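# Close a box end by tucking its flap tabs into slots

## Task

Fold the top flap of the box's standing end wall over so both of its tabs sit fully down in the floor slots. At the finish, that end wall and both long side walls must be upright, the corner flaps at that end must be tucked inward, and the box must rest on its base. Anything held in place only by the robot does not count.

## Robot and tools

Robot: two arms on one table, named left_arm and right_arm. The names do not refer to image sides. Each arm has six revolute joints and a two-finger parallel gripper. In the shared scene frame the origin is on the tabletop midway between the arms, +z is up, +x points out over the table, and left_arm sits on the +y side. The left base is at (-0.008, +0.289, 0) and the right base at (-0.048, -0.342, 0), in metres. The fingers point along the gripper's own +z axis and close along its y axis. The reported hand point (end_effector_position) lies between the finger pads, roughly 1 cm behind the tips. Reported positions get less accurate at long reach, and arms tend to settle a centimetre or more from the command, usually too low.

Row format: every motion uses rows of 16 numbers, even when only one arm should move. The first 8 are for left_arm and the last 8 for right_arm. Each group of 8 is x, y, z, qw, qx, qy, qz, opening. x, y, z is an absolute target for the hand point in metres, in the scene frame. qw..qz is an absolute orientation quaternion, scalar first, in the scene frame. Opening runs from -1 (closed) to +1 (fully open, 0.094 m). It is a command level, not an offset. To keep an arm still, repeat its exact pose from the last result in which it was resting, with the opening it should keep. Always resend the same quaternion you intend, rather than copying a reported one that may have drifted.

execute_actions takes "actions", a list holding at most one item, and an optional "pictures" flag.
- An empty list only reports the current state.
- {"rows": [...], "steps": n} runs up to 15 control steps of 1/30 s each, with one row per step. The default is 15 steps, and the last row repeats if there are fewer rows than steps.
- {"steps": n} with no rows waits up to 300 steps, counted from the previous result.
A refused call sends nothing. The call is refused if any target lies more than 0.6 m from that arm's last reported position along any gripper axis.

move takes "target", a single 16-number row with absolute poses for both arms, and an optional "speed" in m/s. Speed ranges from 0.002 to 0.5 with a default of 0.25, and rotation is capped at twice that value in rad/s. Both grippers travel straight lines that finish at the same time, taking 0.5 to 10 s. If the path needs longer than 10 s, the move stops short. The opening is applied at the start. Moves do not avoid obstacles or the other arm. Grippers lag, wander and can overshoot speed, especially near full arm extension. Faster contact and targets set deeper past a surface both press harder. The result adds a "move:" line giving the ending and the limits that acted, plus each gripper's distance from its target. Endings include done, off_target, moving, held and fault. If only one arm is named, the other finished normally. limits=paced means the target was clipped. limits=held means some steps were blocked, and the arm may then jump faster than speed.

wait takes "seconds" (0 to 10) and lets physics run with no new command. zoom_image takes a "camera" and a "region" [x0, y0, x1, y1] in pixels, at most 504x504, to get a closer look at the latest image. The box must stay correct on its own after release.

Controller behaviour: on each step the commanded pose is clamped to within 70 mm and 16 degrees of the measured pose. Damped IK then favours position over orientation. After an action ends, each arm only continues to its last clamped pose, so a distant target may need several calls. Read the pose in the result and send the remainder. The simulation keeps running while the operator composes a reply. Joint ranges (rad): waist -2.618..3.054, shoulder 0..3.142, elbow 0..3.142, wrist pitch -1.571..1.571, wrist yaw -1.571..1.571, wrist roll -2.094..2.094.

Gripping: grip_measured uses the same scale as the opening command. To hold something, command about 0.03 below grip_measured, or less for a lighter hold. Pad force tops out around 50-62 N and is weaker on very thin parts.

Result lines: the state line gives each arm's pose and grip. "Hand target" is the pose the controller is currently driving toward. HELD marks steps that were not sent. "pose unreachable" means the clearance check altered or blocked that arm's command. FAULT or OVER-TEMPERATURE FAULT means the arm stopped. MOTOR HOT appears from 75 °C. At 90 °C the arm pauses for 10 s, and at 100 °C it goes limp and falls. Holding loads heats the motors. Joint torques are noisy and offset.

Avoid: dropping or knocking anything off the table, colliding or pushing the two arms together, slamming or shoving the box hard, and leaving the box tipped over. Occasionally an outside disturbance may tug a held part or nudge a loose one.

Each tool is called after "Emit:" as name(argument=value, ...) on one line, values as JSON.

## Session

Emit:
execute_actions(actions=[])

Scene clock: 0.00 s of 4500.00 s.
left_arm: end_effector_position=(+0.3772, +0.2743, +0.4091) grip_measured=-0.400 end_effector_quat_wxyz=(+0.710, +0.016, +0.704, -0.016) | right_arm: end_effector_position=(+0.3363, -0.3297, +0.4109) grip_measured=+1.000 end_effector_quat_wxyz=(+0.709, -0.017, +0.705, +0.005)
Joint positions: left_arm=[-0.008  1.063  1.054  0.017  0.006  0.     0.028] | right_arm=[-0.009  1.06   1.062  0.005 -0.002 -0.016  0.094]
Joint velocities: left_arm=[-0.017 -0.022 -0.017 -0.051  0.051  0.007 -0.   ] | right_arm=[-0.002  0.007 -0.027 -0.007  0.037 -0.007  0.   ]
Joint torques (N m, as the arm reports them, + toward a larger angle): no reading
Hand target (left_arm): +0.375, +0.274, +0.410; +0.709, +0.015, +0.705, -0.016
Hand target (right_arm): +0.333, -0.330, +0.418; +0.715, -0.016, +0.699, +0.006

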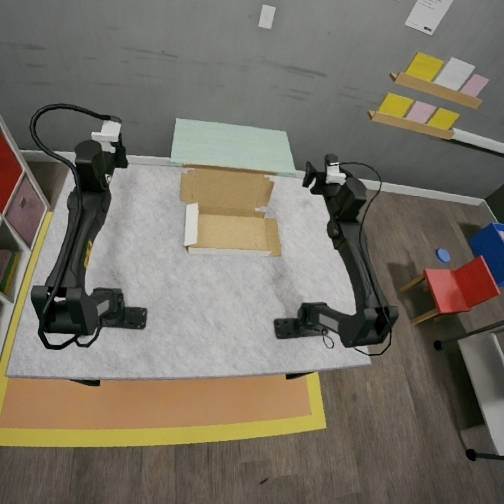

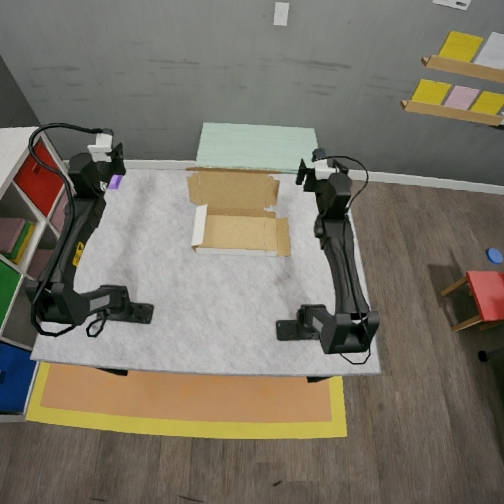

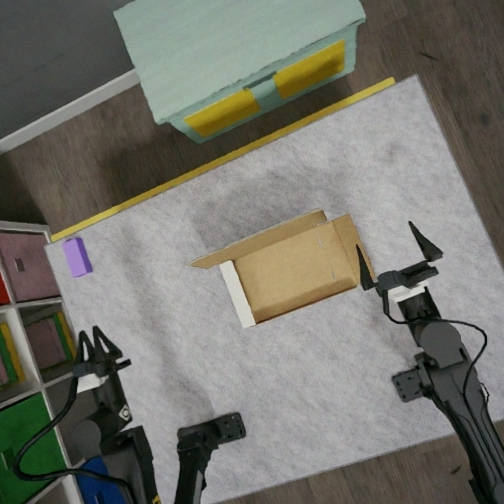

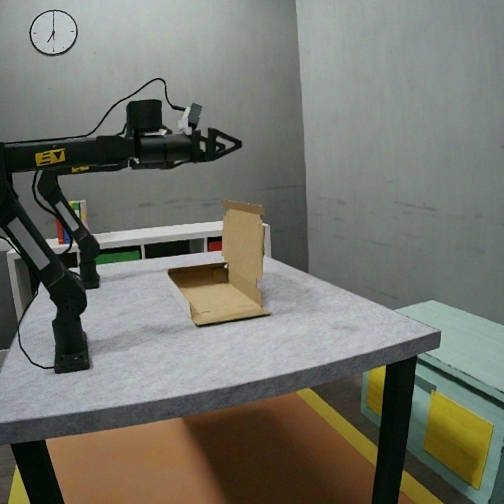

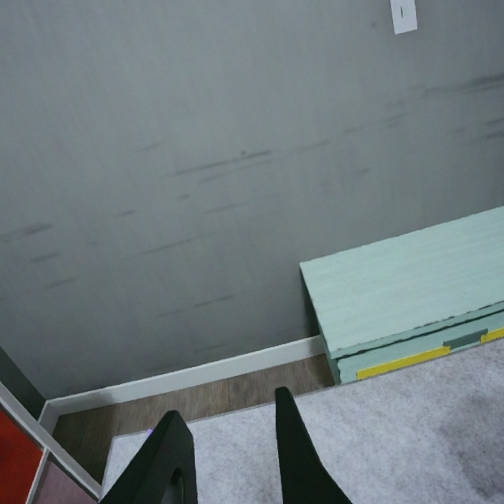

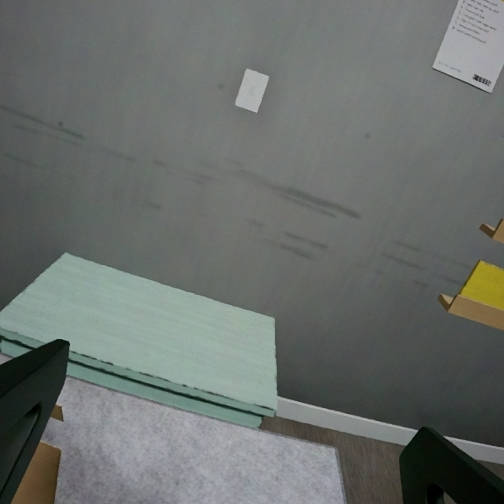

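Emit:
zoom_image(camera="cam_head_right", region=[170,150,310,270])

Emit:
zoom_image(camera="cam_high", region=[180,190,400,340])

Emit:
zoom_image(camera="cam_low", region=[150,190,290,340])

Region (170, 150, 310, 270) of cam_head_right's 504x504 image, scaled by 3.600, with more detail than that image has; it fills the top 432 rows of this view, and the rest is white.

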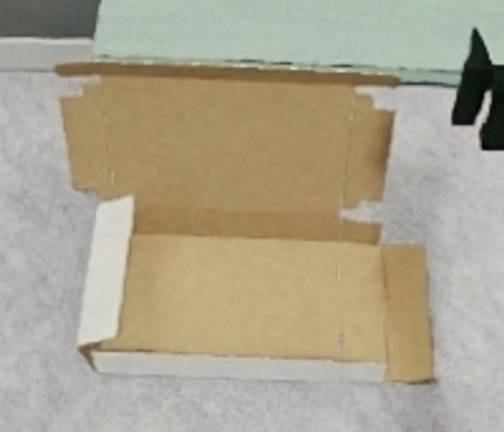

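Region (180, 190, 400, 340) of cam_high's 504x504 image, scaled by 2.291, with more detail than that image has; it fills the top 344 rows of this view, and the rest is white.

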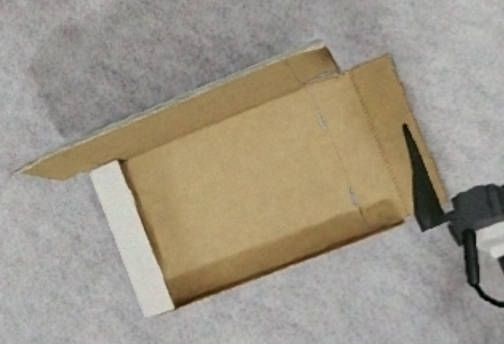

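Region (150, 190, 290, 340) of cam_low's 504x504 image, scaled by 3.360, with more detail than that image has; it fills the left 470 columns of this view, and the rest is white.

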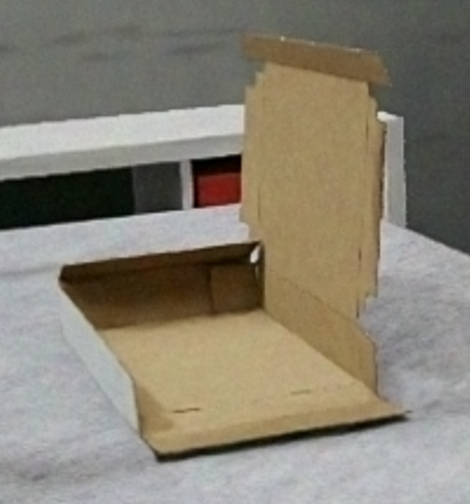

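Emit:
move(target=[0.25,0.08,0.30,0,0,1,0,-1,0.336,-0.40,0.41,0.709,-0.017,0.705,0.005,1])

Scene clock: 18.97 s of 4500.00 s.
left_arm: end_effector_position=(+0.2524, +0.0732, +0.3071) grip_measured=-0.998 end_effector_quat_wxyz=(+0.170, +0.009, +0.976, -0.133) | right_arm: end_effector_position=(+0.3336, -0.3978, +0.4054) grip_measured=+1.000 end_effector_quat_wxyz=(+0.705, -0.017, +0.709, +0.006)
Joint positions: left_arm=[-0.671  1.612  2.008 -1.532 -0.011 -0.68   0.   ] | right_arm=[-0.336  1.081  1.062  0.014 -0.329 -0.016  0.094]
Joint velocities: left_arm=[ 0.007 -0.002  0.007 -0.022  0.022 -0.081 -0.001] | right_arm=[ 0.017 -0.012 -0.007 -0.007  0.037  0.022  0.   ]
Joint torques (N m, as the arm reports them, + toward a larger angle): left_arm=[ 0.7  -5.57  4.78  0.88  0.08 -0.01] | right_arm=[-0.99 -1.82 10.39  1.79 -0.14 -0.05]
Hand target (left_arm): +0.249, +0.077, +0.296; +0.148, +0.002, +0.981, -0.123
Hand target (right_arm): +0.335, -0.401, +0.410; +0.709, -0.018, +0.705, +0.004
Off the commanded pose (left_arm): 0.010 m, 25 deg; orientation clipped at the last step of the last action.
Off the commanded pose (right_arm): 0.006 m, 1 deg.
joint sent to its limit (left arm) — the command would take joint 4 (wrist pitch) past its lower limit, so that joint was sent only as far as its limit.
After step 90, 12.07 s passed at rest.
move: off_target (left_arm); limits=paced

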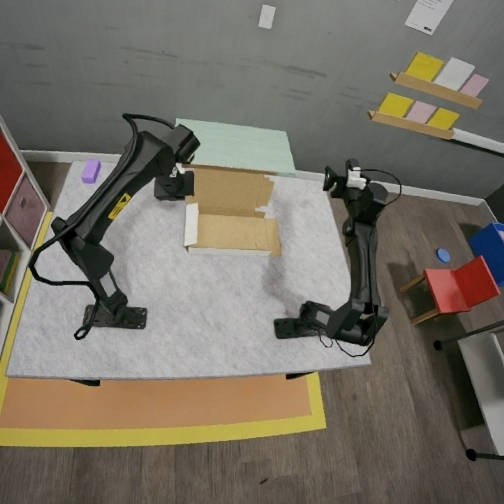

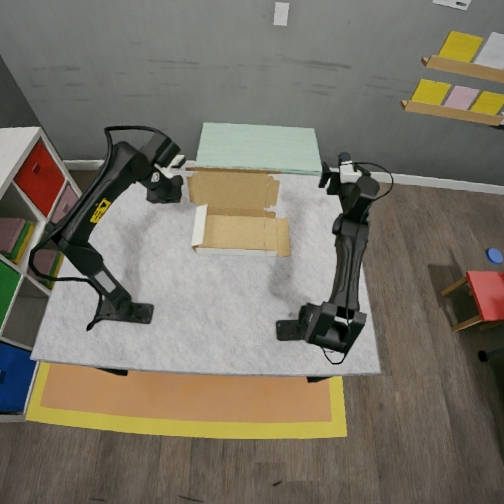

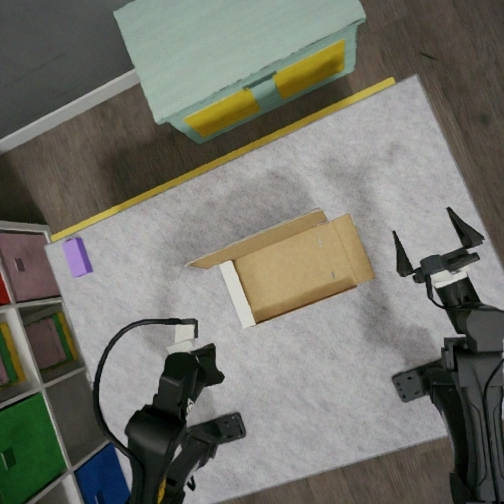

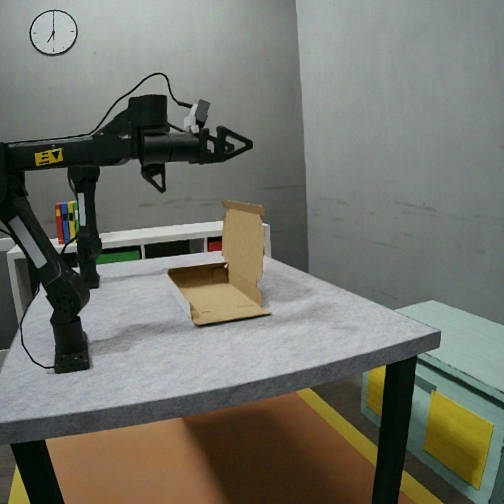

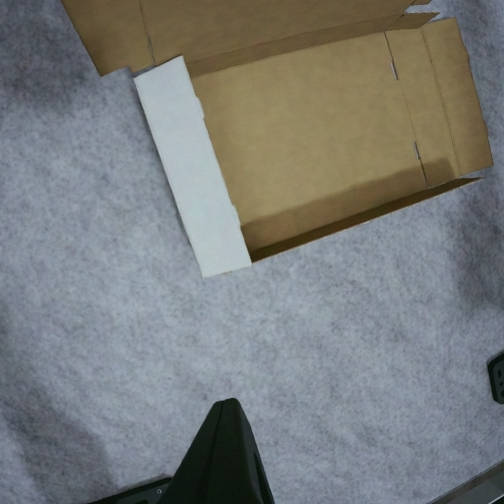

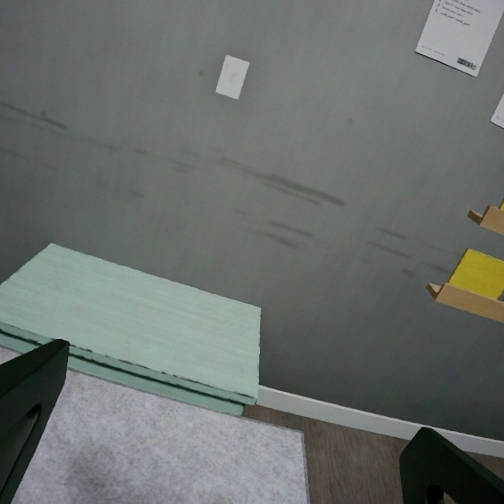

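Emit:
move(target=[0.33,0.16,0.09,0,0,1,0,-1,0.336,-0.40,0.41,0.709,-0.017,0.705,0.005,1])

Scene clock: 28.93 s of 4500.00 s.
left_arm: end_effector_position=(+0.3276, +0.1599, +0.0885) grip_measured=-0.998 end_effector_quat_wxyz=(-0.008, -0.006, +1.000, -0.002) | right_arm: end_effector_position=(+0.3336, -0.3978, +0.4056) grip_measured=+1.000 end_effector_quat_wxyz=(+0.705, -0.017, +0.709, +0.006)
Joint positions: left_arm=[-0.336  1.93   1.575 -1.229  0.01  -0.376  0.   ] | right_arm=[-0.336  1.081  1.062  0.015 -0.329 -0.016  0.094]
Joint velocities: left_arm=[-0.007 -0.002  0.002  0.051 -0.037 -0.007 -0.001] | right_arm=[-0.002 -0.007 -0.012  0.007 -0.022 -0.007  0.   ]
Joint torques (N m, as the arm reports them, + toward a larger angle): left_arm=[  0.09 -10.43   6.01   0.49  -0.13   0.16] | right_arm=[-0.5  -1.69 10.48  1.79 -0.08 -0.02]
Hand target (left_arm): +0.331, +0.162, +0.088; +0.001, -0.002, +1.000, +0.000
Hand target (right_arm): +0.336, -0.400, +0.410; +0.709, -0.017, +0.705, +0.005
Off the commanded pose (left_arm): 0.003 m, 1 deg.
Off the commanded pose (right_arm): 0.005 m, 1 deg.
After step 90, 5.47 s passed at rest.
move: done

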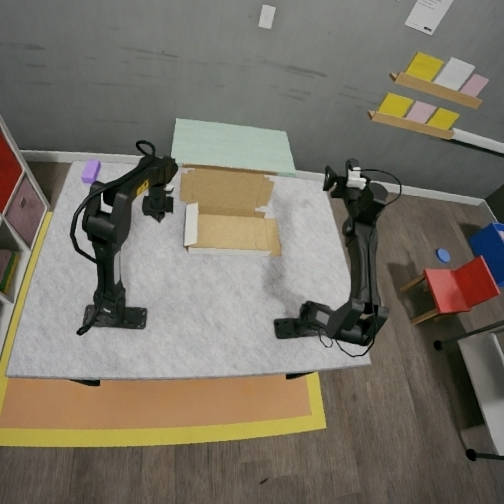

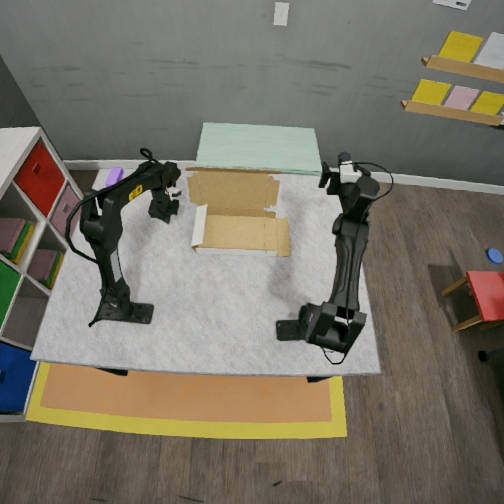

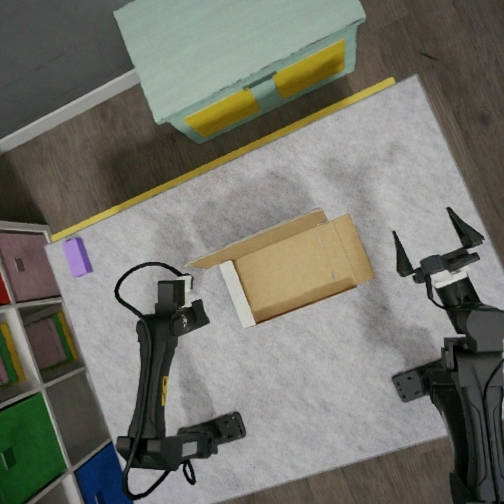

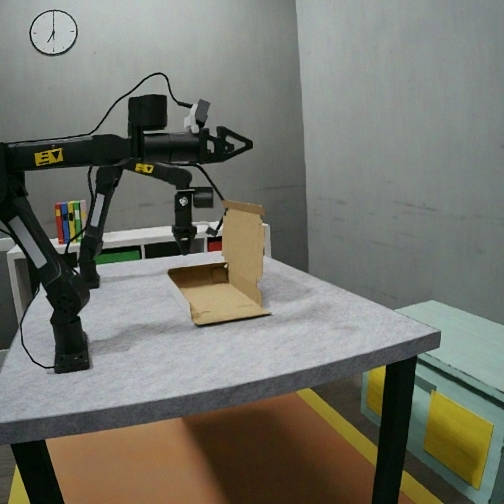

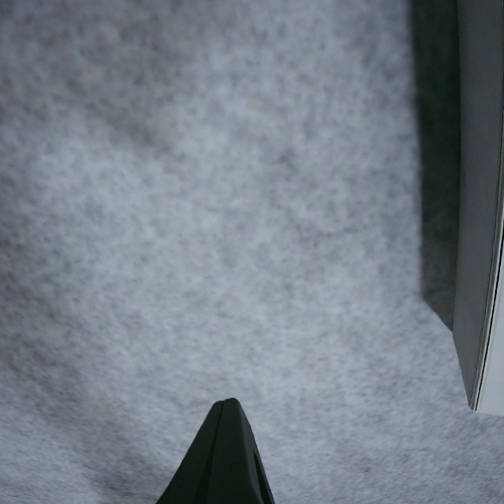

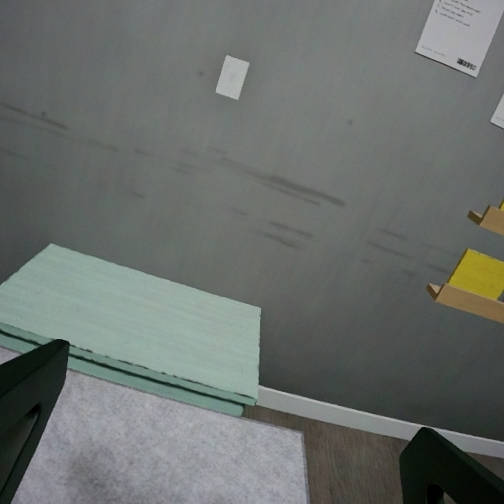

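Emit:
move(target=[0.36,0.045,0.12,0,0,1,0,0.3,0.336,-0.40,0.41,0.709,-0.017,0.705,0.005,1])

Emit:
zoom_image(camera="cam_low", region=[130,170,290,330])

Emit:
zoom_image(camera="cam_head_right", region=[150,160,290,270])

Scene clock: 37.63 s of 4500.00 s.
left_arm: end_effector_position=(+0.3564, +0.0412, +0.1185) grip_measured=+0.298 end_effector_quat_wxyz=(+0.002, +0.007, +1.000, -0.006) | right_arm: end_effector_position=(+0.3336, -0.3978, +0.4056) grip_measured=+1.000 end_effector_quat_wxyz=(+0.705, -0.017, +0.709, +0.006)
Joint positions: left_arm=[-0.567  2.276  2.224 -1.51   0.008 -0.582  0.061] | right_arm=[-0.336  1.081  1.062  0.015 -0.329 -0.016  0.094]
Joint velocities: left_arm=[ 0.007  0.002 -0.007  0.022 -0.007 -0.037  0.   ] | right_arm=[-0.012 -0.027 -0.012 -0.066  0.037 -0.007  0.   ]
Joint torques (N m, as the arm reports them, + toward a larger angle): left_arm=[  0.36 -11.71   9.28   0.2   -0.05  -0.02] | right_arm=[-0.51 -1.69 10.48  1.79 -0.08 -0.02]
Hand target (left_arm): +0.358, +0.044, +0.119; -0.001, +0.000, +1.000, -0.001
Hand target (right_arm): +0.336, -0.400, +0.410; +0.709, -0.017, +0.705, +0.005
Off the commanded pose (left_arm): 0.005 m, 1 deg.
Off the commanded pose (right_arm): 0.005 m, 1 deg.
After step 90, 4.43 s passed at rest.
move: done

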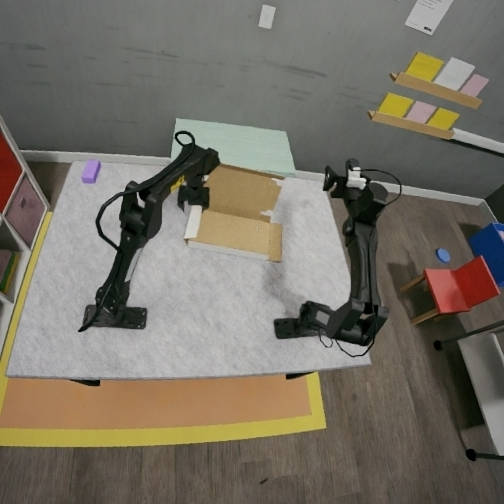

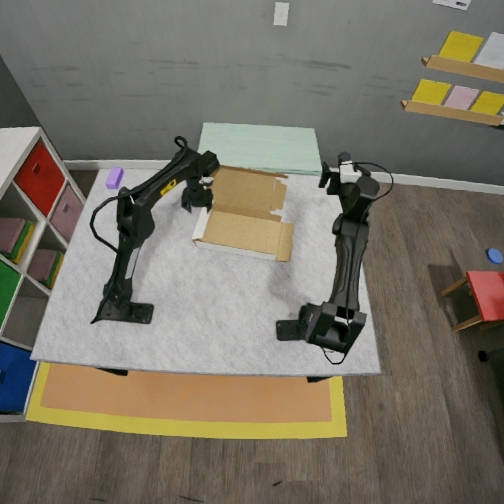

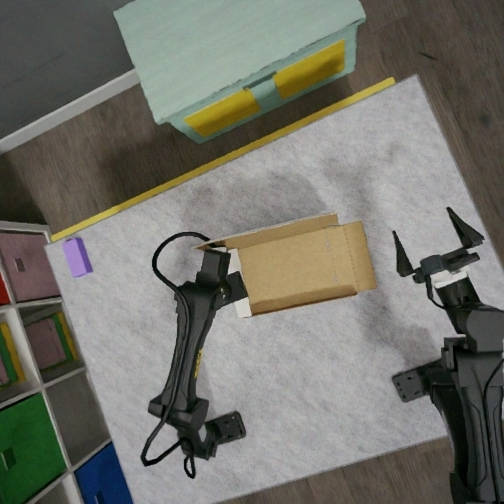

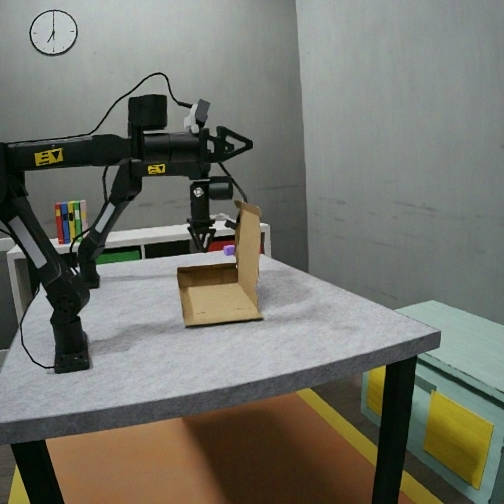

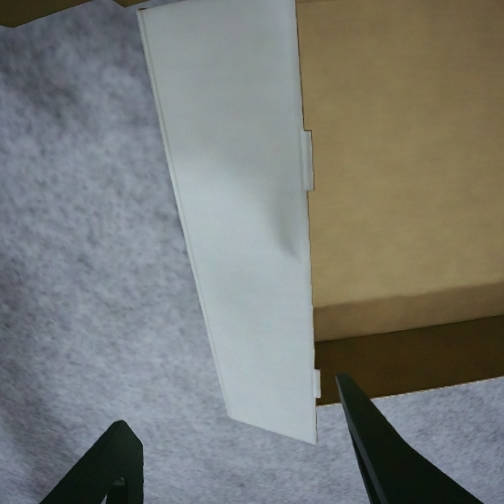

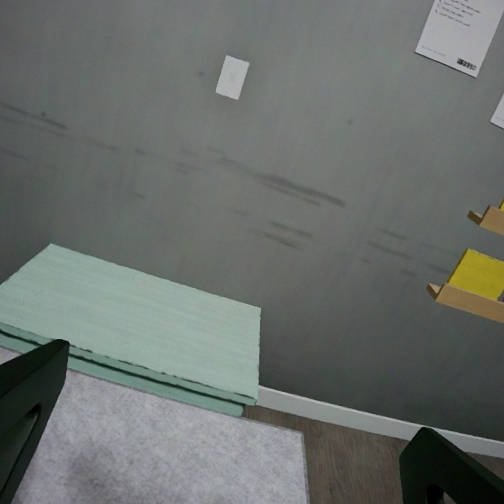

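Region (130, 170, 290, 330) of cam_low's 504x504 image, scaled by 3.150, with more detail than that image has.

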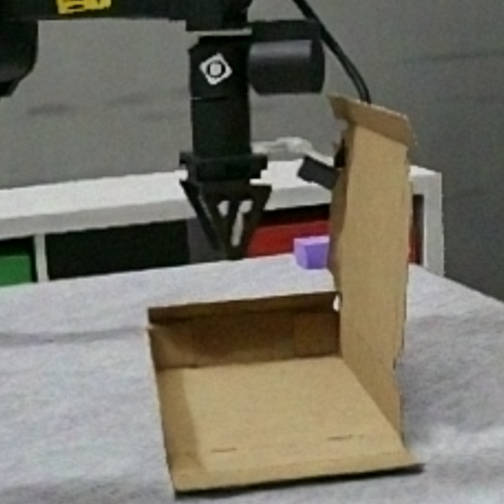

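Region (150, 160, 290, 270) of cam_head_right's 504x504 image, scaled by 3.600, with more detail than that image has; it fills the top 396 rows of this view, and the rest is white.

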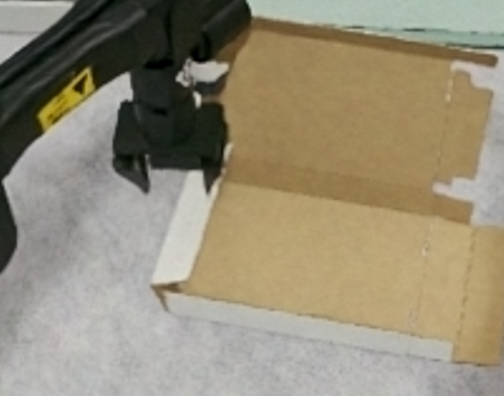

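Emit:
move(target=[0.33,0.045,0.15,0.30,0.05,0.953,-0.016,0.1,0.336,-0.40,0.41,0.709,-0.017,0.705,0.005,1])

Emit:
move(target=[0.35,0.043,0.085,0.30,0.05,0.953,-0.016,0.1,0.336,-0.40,0.41,0.709,-0.017,0.705,0.005,1], speed=0.08)

Scene clock: 64.53 s of 4500.00 s.
left_arm: end_effector_position=(+0.3303, +0.0422, +0.1513) grip_measured=+0.102 end_effector_quat_wxyz=(+0.290, +0.049, +0.956, -0.020) | right_arm: end_effector_position=(+0.3336, -0.3978, +0.4057) grip_measured=+1.000 end_effector_quat_wxyz=(+0.706, -0.017, +0.708, +0.006)
Joint positions: left_arm=[-0.748  1.691  1.374 -0.767 -0.346 -0.589  0.052] | right_arm=[-0.336  1.081  1.062  0.015 -0.329 -0.016  0.094]
Joint velocities: left_arm=[-0.002  0.002 -0.012 -0.007 -0.081  0.037  0.   ] | right_arm=[-0.017  0.022 -0.012 -0.007  0.037  0.066  0.   ]
Joint torques (N m, as the arm reports them, + toward a larger angle): left_arm=[-0.52 -9.7   6.15  1.22 -0.41  0.13] | right_arm=[-0.51 -1.68 10.47  1.79 -0.08 -0.02]
Hand target (left_arm): +0.329, +0.044, +0.153; +0.299, +0.051, +0.953, -0.016
Hand target (right_arm): +0.336, -0.400, +0.410; +0.709, -0.017, +0.705, +0.005
Off the commanded pose (left_arm): 0.003 m, 1 deg.
Off the commanded pose (right_arm): 0.005 m, 1 deg.
After step 90, 21.97 s passed at rest.
move: done

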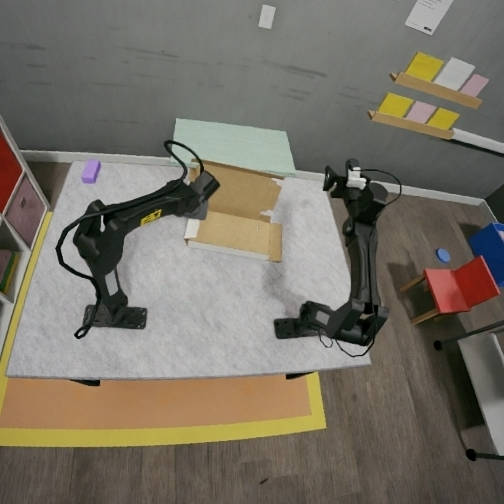

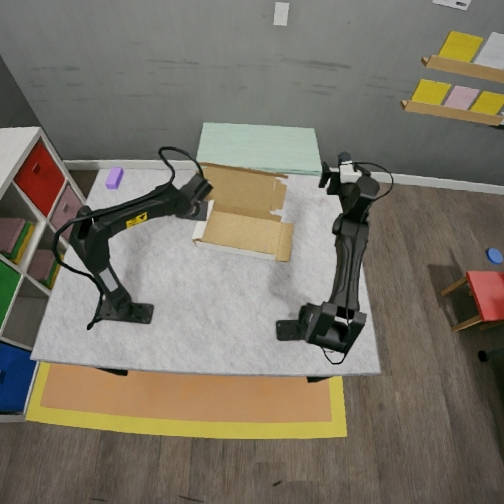

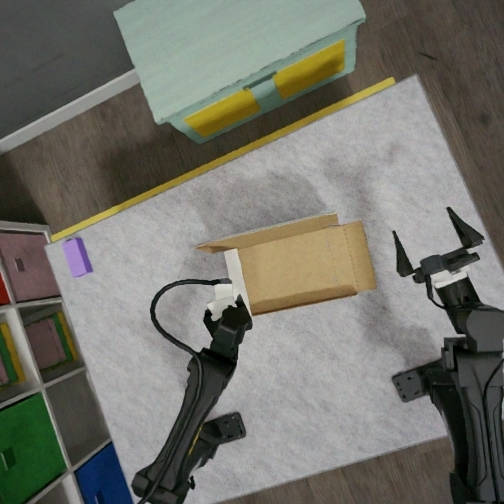

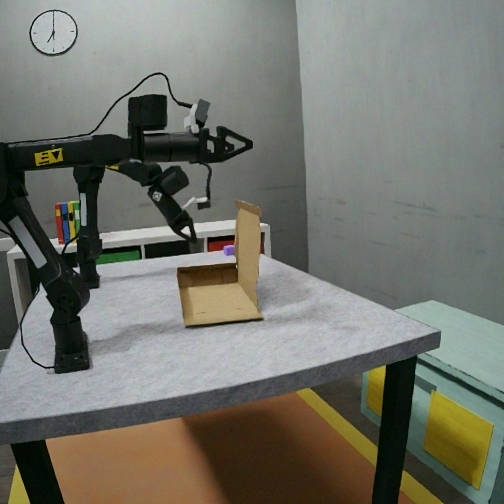

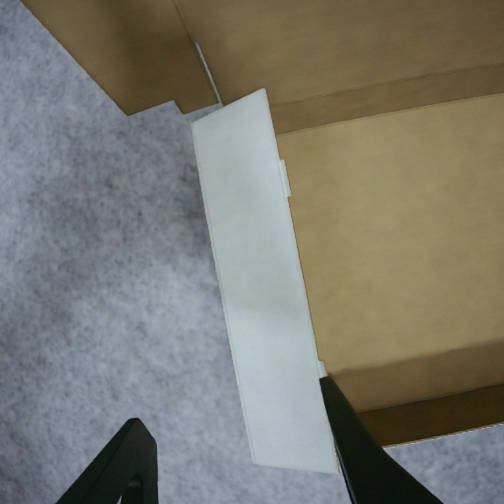

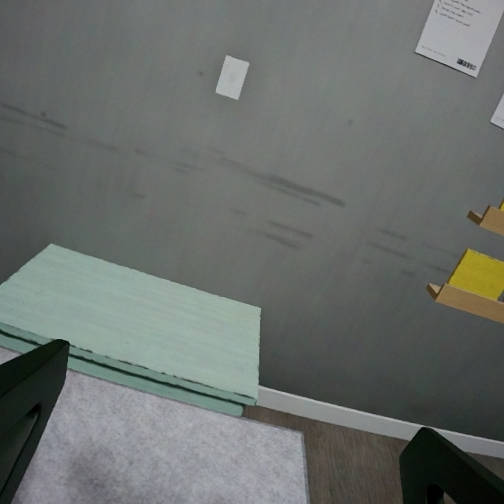

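Scene clock: 65.93 s of 4500.00 s.
left_arm: end_effector_position=(+0.3491, +0.0390, +0.0921) grip_measured=+0.102 end_effector_quat_wxyz=(+0.303, +0.049, +0.952, -0.022) | right_arm: end_effector_position=(+0.3336, -0.3978, +0.4057) grip_measured=+1.000 end_effector_quat_wxyz=(+0.706, -0.017, +0.708, +0.006)
Joint positions: left_arm=[-0.723  1.776  1.219 -0.492 -0.346 -0.555  0.052] | right_arm=[-0.336  1.081  1.062  0.015 -0.329 -0.016  0.094]
Joint velocities: left_arm=[-0.007  0.012  0.007  0.007 -0.051 -0.051  0.001] | right_arm=[-0.012  0.007  0.002  0.007 -0.066  0.007  0.   ]
Joint torques (N m, as the arm reports them, + toward a larger angle): left_arm=[ 0.57 -8.54  6.25  1.28 -0.25  0.13] | right_arm=[-0.51 -1.69 10.47  1.79 -0.08 -0.02]
Hand target (left_arm): +0.350, +0.043, +0.085; +0.300, +0.050, +0.952, -0.016
Hand target (right_arm): +0.336, -0.400, +0.410; +0.709, -0.017, +0.705, +0.005
Off the commanded pose (left_arm): 0.008 m, 1 deg.
Off the commanded pose (right_arm): 0.005 m, 1 deg.
move: done

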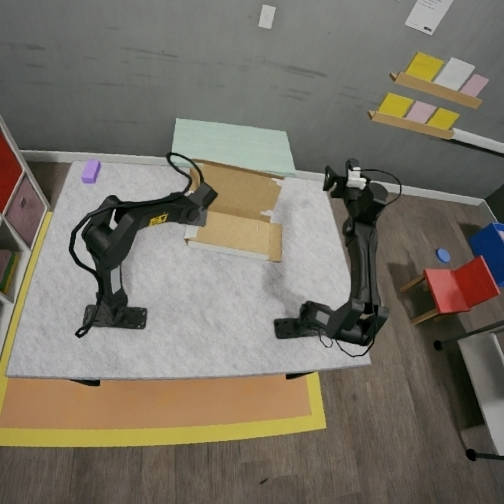

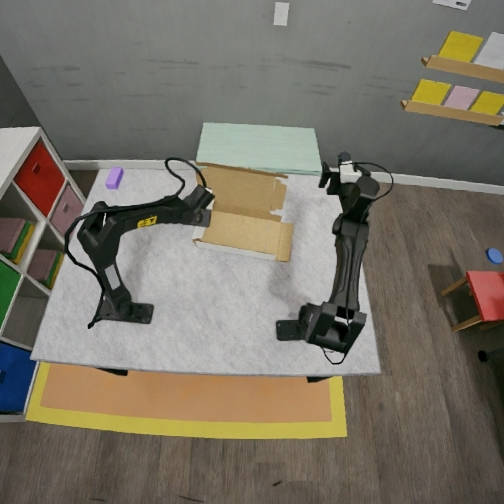

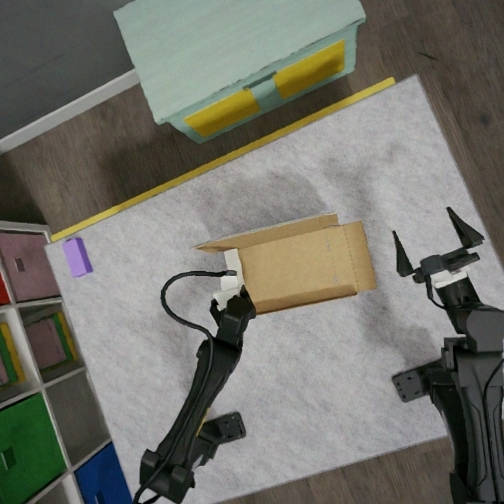

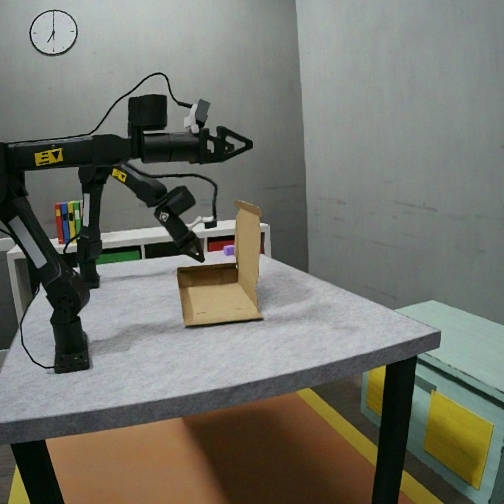

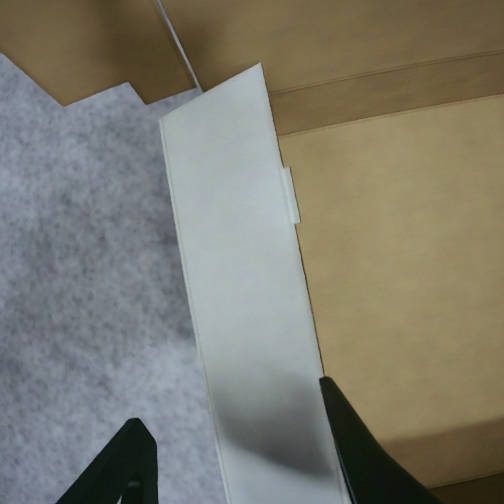

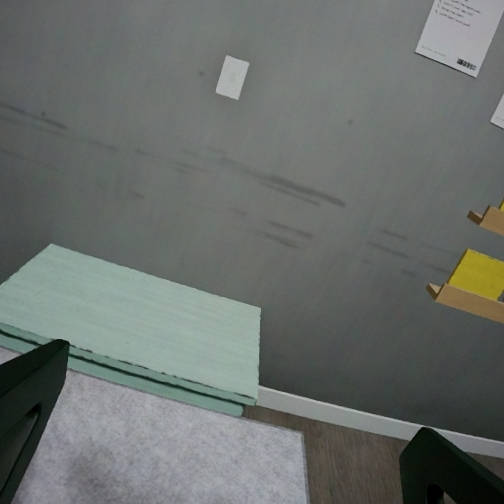

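Emit:
move(target=[0.35,0.062,0.088,0.30,0.05,0.953,-0.016,0.1,0.336,-0.40,0.41,0.709,-0.017,0.705,0.005,1], speed=0.08)

Emit:
move(target=[0.355,0.062,0.045,0.30,0.05,0.953,-0.016,0.1,0.336,-0.40,0.41,0.709,-0.017,0.705,0.005,1], speed=0.04)

Emit:
zoom_image(camera="cam_low", region=[130,170,290,330])

Scene clock: 72.60 s of 4500.00 s.
left_arm: end_effector_position=(+0.3513, +0.0598, +0.0869) grip_measured=+0.102 end_effector_quat_wxyz=(+0.297, +0.048, +0.954, -0.012) | right_arm: end_effector_position=(+0.3336, -0.3978, +0.4057) grip_measured=+1.000 end_effector_quat_wxyz=(+0.706, -0.017, +0.708, +0.006)
Joint positions: left_arm=[-0.678  1.752  1.175 -0.482 -0.335 -0.518  0.052] | right_arm=[-0.336  1.081  1.062  0.015 -0.329 -0.016  0.094]
Joint velocities: left_arm=[-0.017  0.012  0.002  0.037 -0.007  0.037 -0.   ] | right_arm=[ 0.012 -0.007 -0.007 -0.051 -0.081  0.007  0.   ]
Joint torques (N m, as the arm reports them, + toward a larger angle): left_arm=[  0.42 -10.08   5.86   1.27  -0.15   0.11] | right_arm=[-0.51 -1.69 10.48  1.79 -0.08 -0.02]
Hand target (left_arm): +0.350, +0.062, +0.088; +0.300, +0.050, +0.953, -0.016
Hand target (right_arm): +0.336, -0.400, +0.410; +0.709, -0.017, +0.705, +0.005
Off the commanded pose (left_arm): 0.003 m, 1 deg.
Off the commanded pose (right_arm): 0.005 m, 1 deg.
After step 90, 2.93 s passed at rest.
move: done

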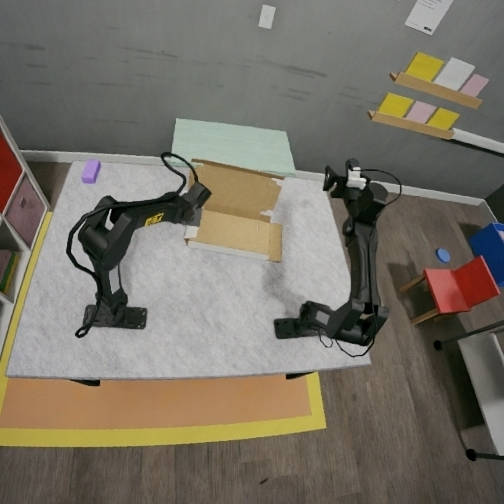

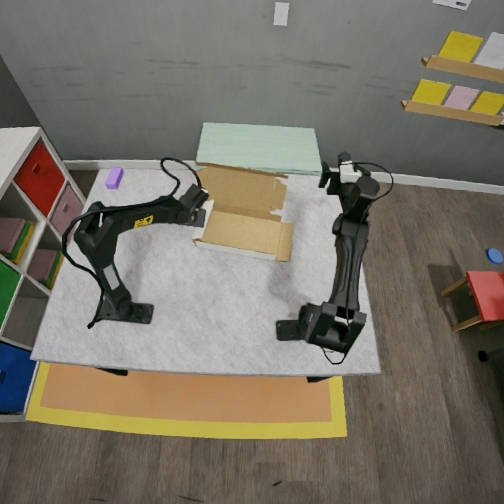

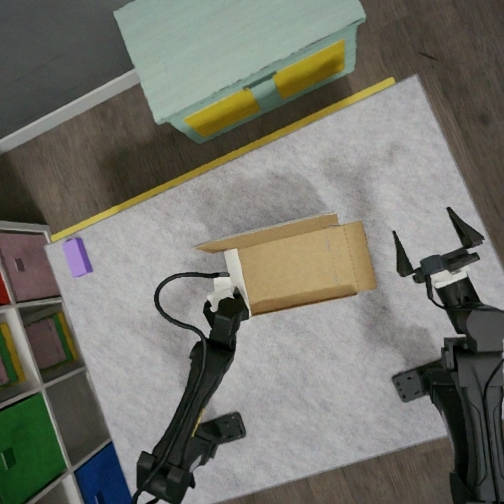

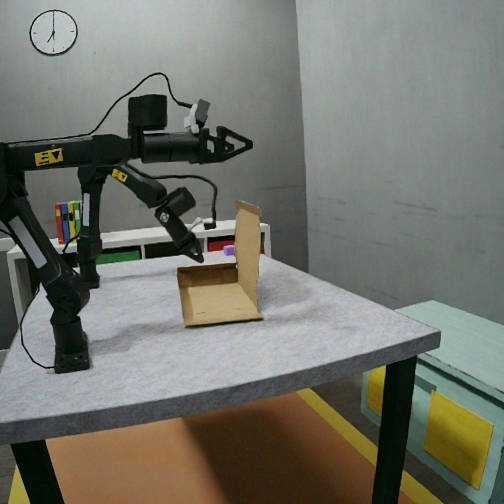

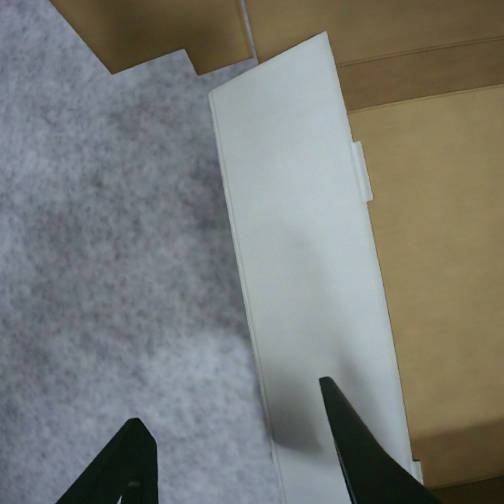

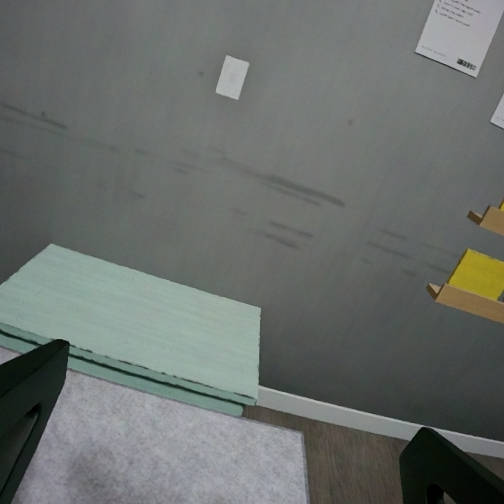

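Scene clock: 74.00 s of 4500.00 s.
left_arm: end_effector_position=(+0.3625, +0.0528, +0.0700) grip_measured=+0.102 end_effector_quat_wxyz=(+0.327, +0.041, +0.944, -0.035) | right_arm: end_effector_position=(+0.3336, -0.3978, +0.4057) grip_measured=+1.000 end_effector_quat_wxyz=(+0.706, -0.017, +0.708, +0.006)
Joint positions: left_arm=[-0.673  1.78   1.094 -0.292 -0.332 -0.512  0.052] | right_arm=[-0.336  1.081  1.062  0.015 -0.329 -0.016  0.094]
Joint velocities: left_arm=[ 0.002 -0.007 -0.012  0.007 -0.066 -0.095 -0.001] | right_arm=[ 0.002 -0.012 -0.002 -0.051 -0.007 -0.007  0.   ]
Joint torques (N m, as the arm reports them, + toward a larger angle): left_arm=[ 0.6  -6.59  4.86  1.25 -0.08  0.2 ] | right_arm=[-0.51 -1.68 10.48  1.79 -0.08 -0.02]
Hand target (left_arm): +0.354, +0.063, +0.046; +0.300, +0.050, +0.953, -0.016
Hand target (right_arm): +0.336, -0.400, +0.410; +0.709, -0.017, +0.705, +0.005
Off the commanded pose (left_arm): 0.028 m, 4 deg.
Off the commanded pose (right_arm): 0.005 m, 1 deg.
move: off_target (left_arm)

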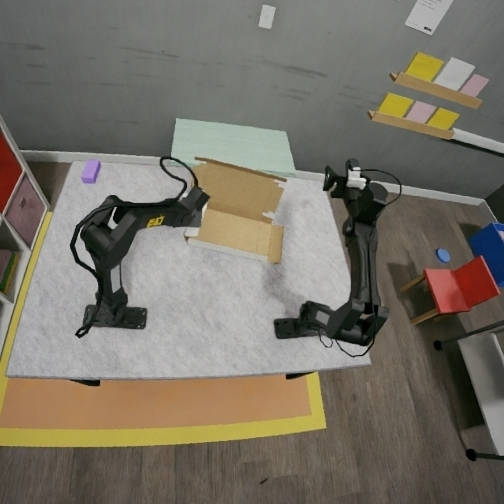

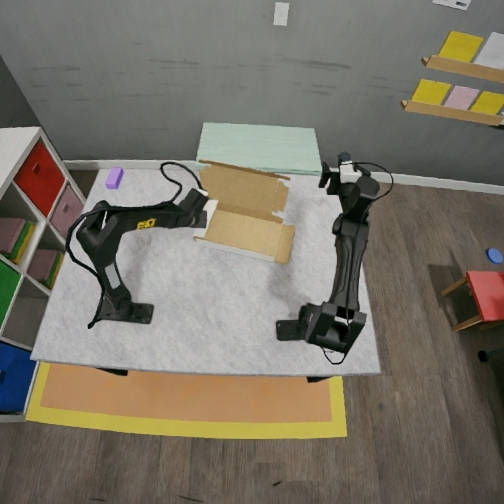

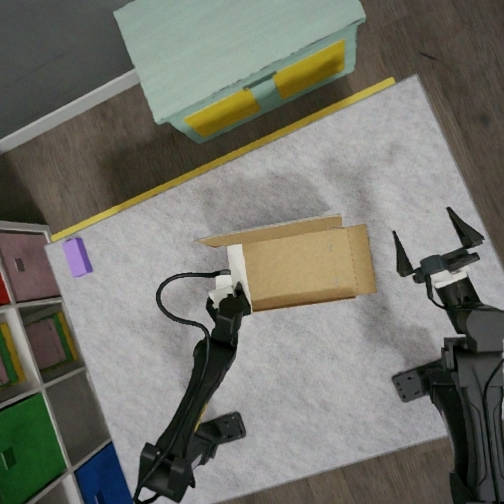

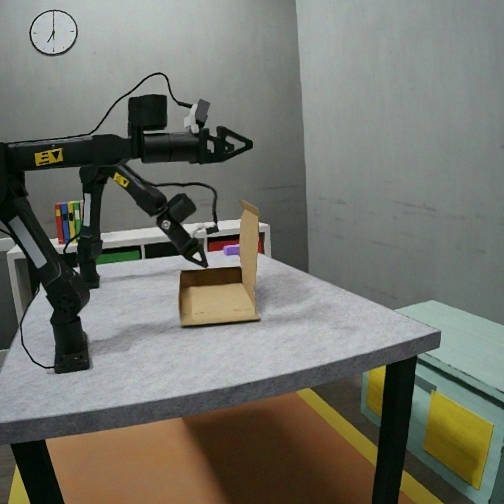

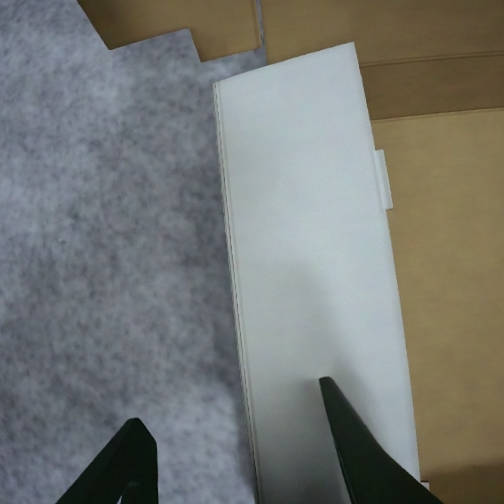

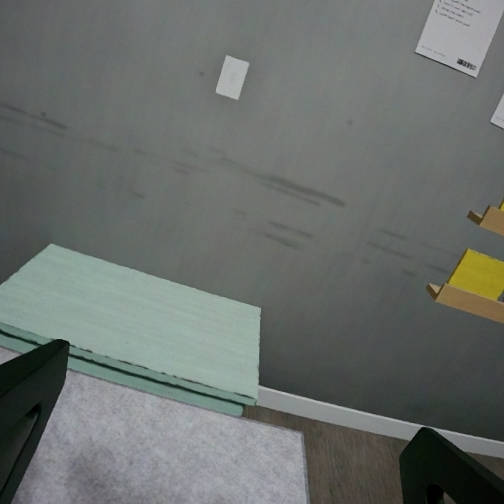

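Region (130, 170, 290, 330) of cam_low's 504x504 image, scaled by 3.150, with more detail than that image has.

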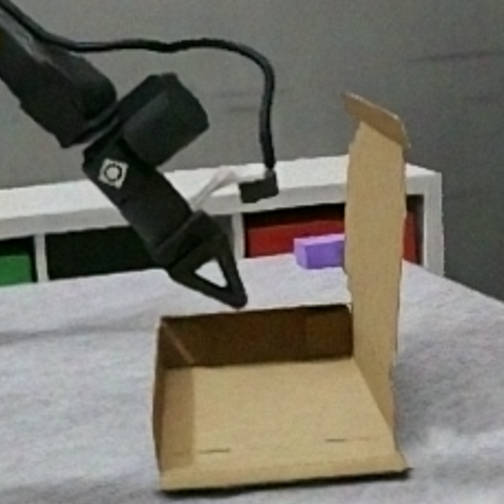

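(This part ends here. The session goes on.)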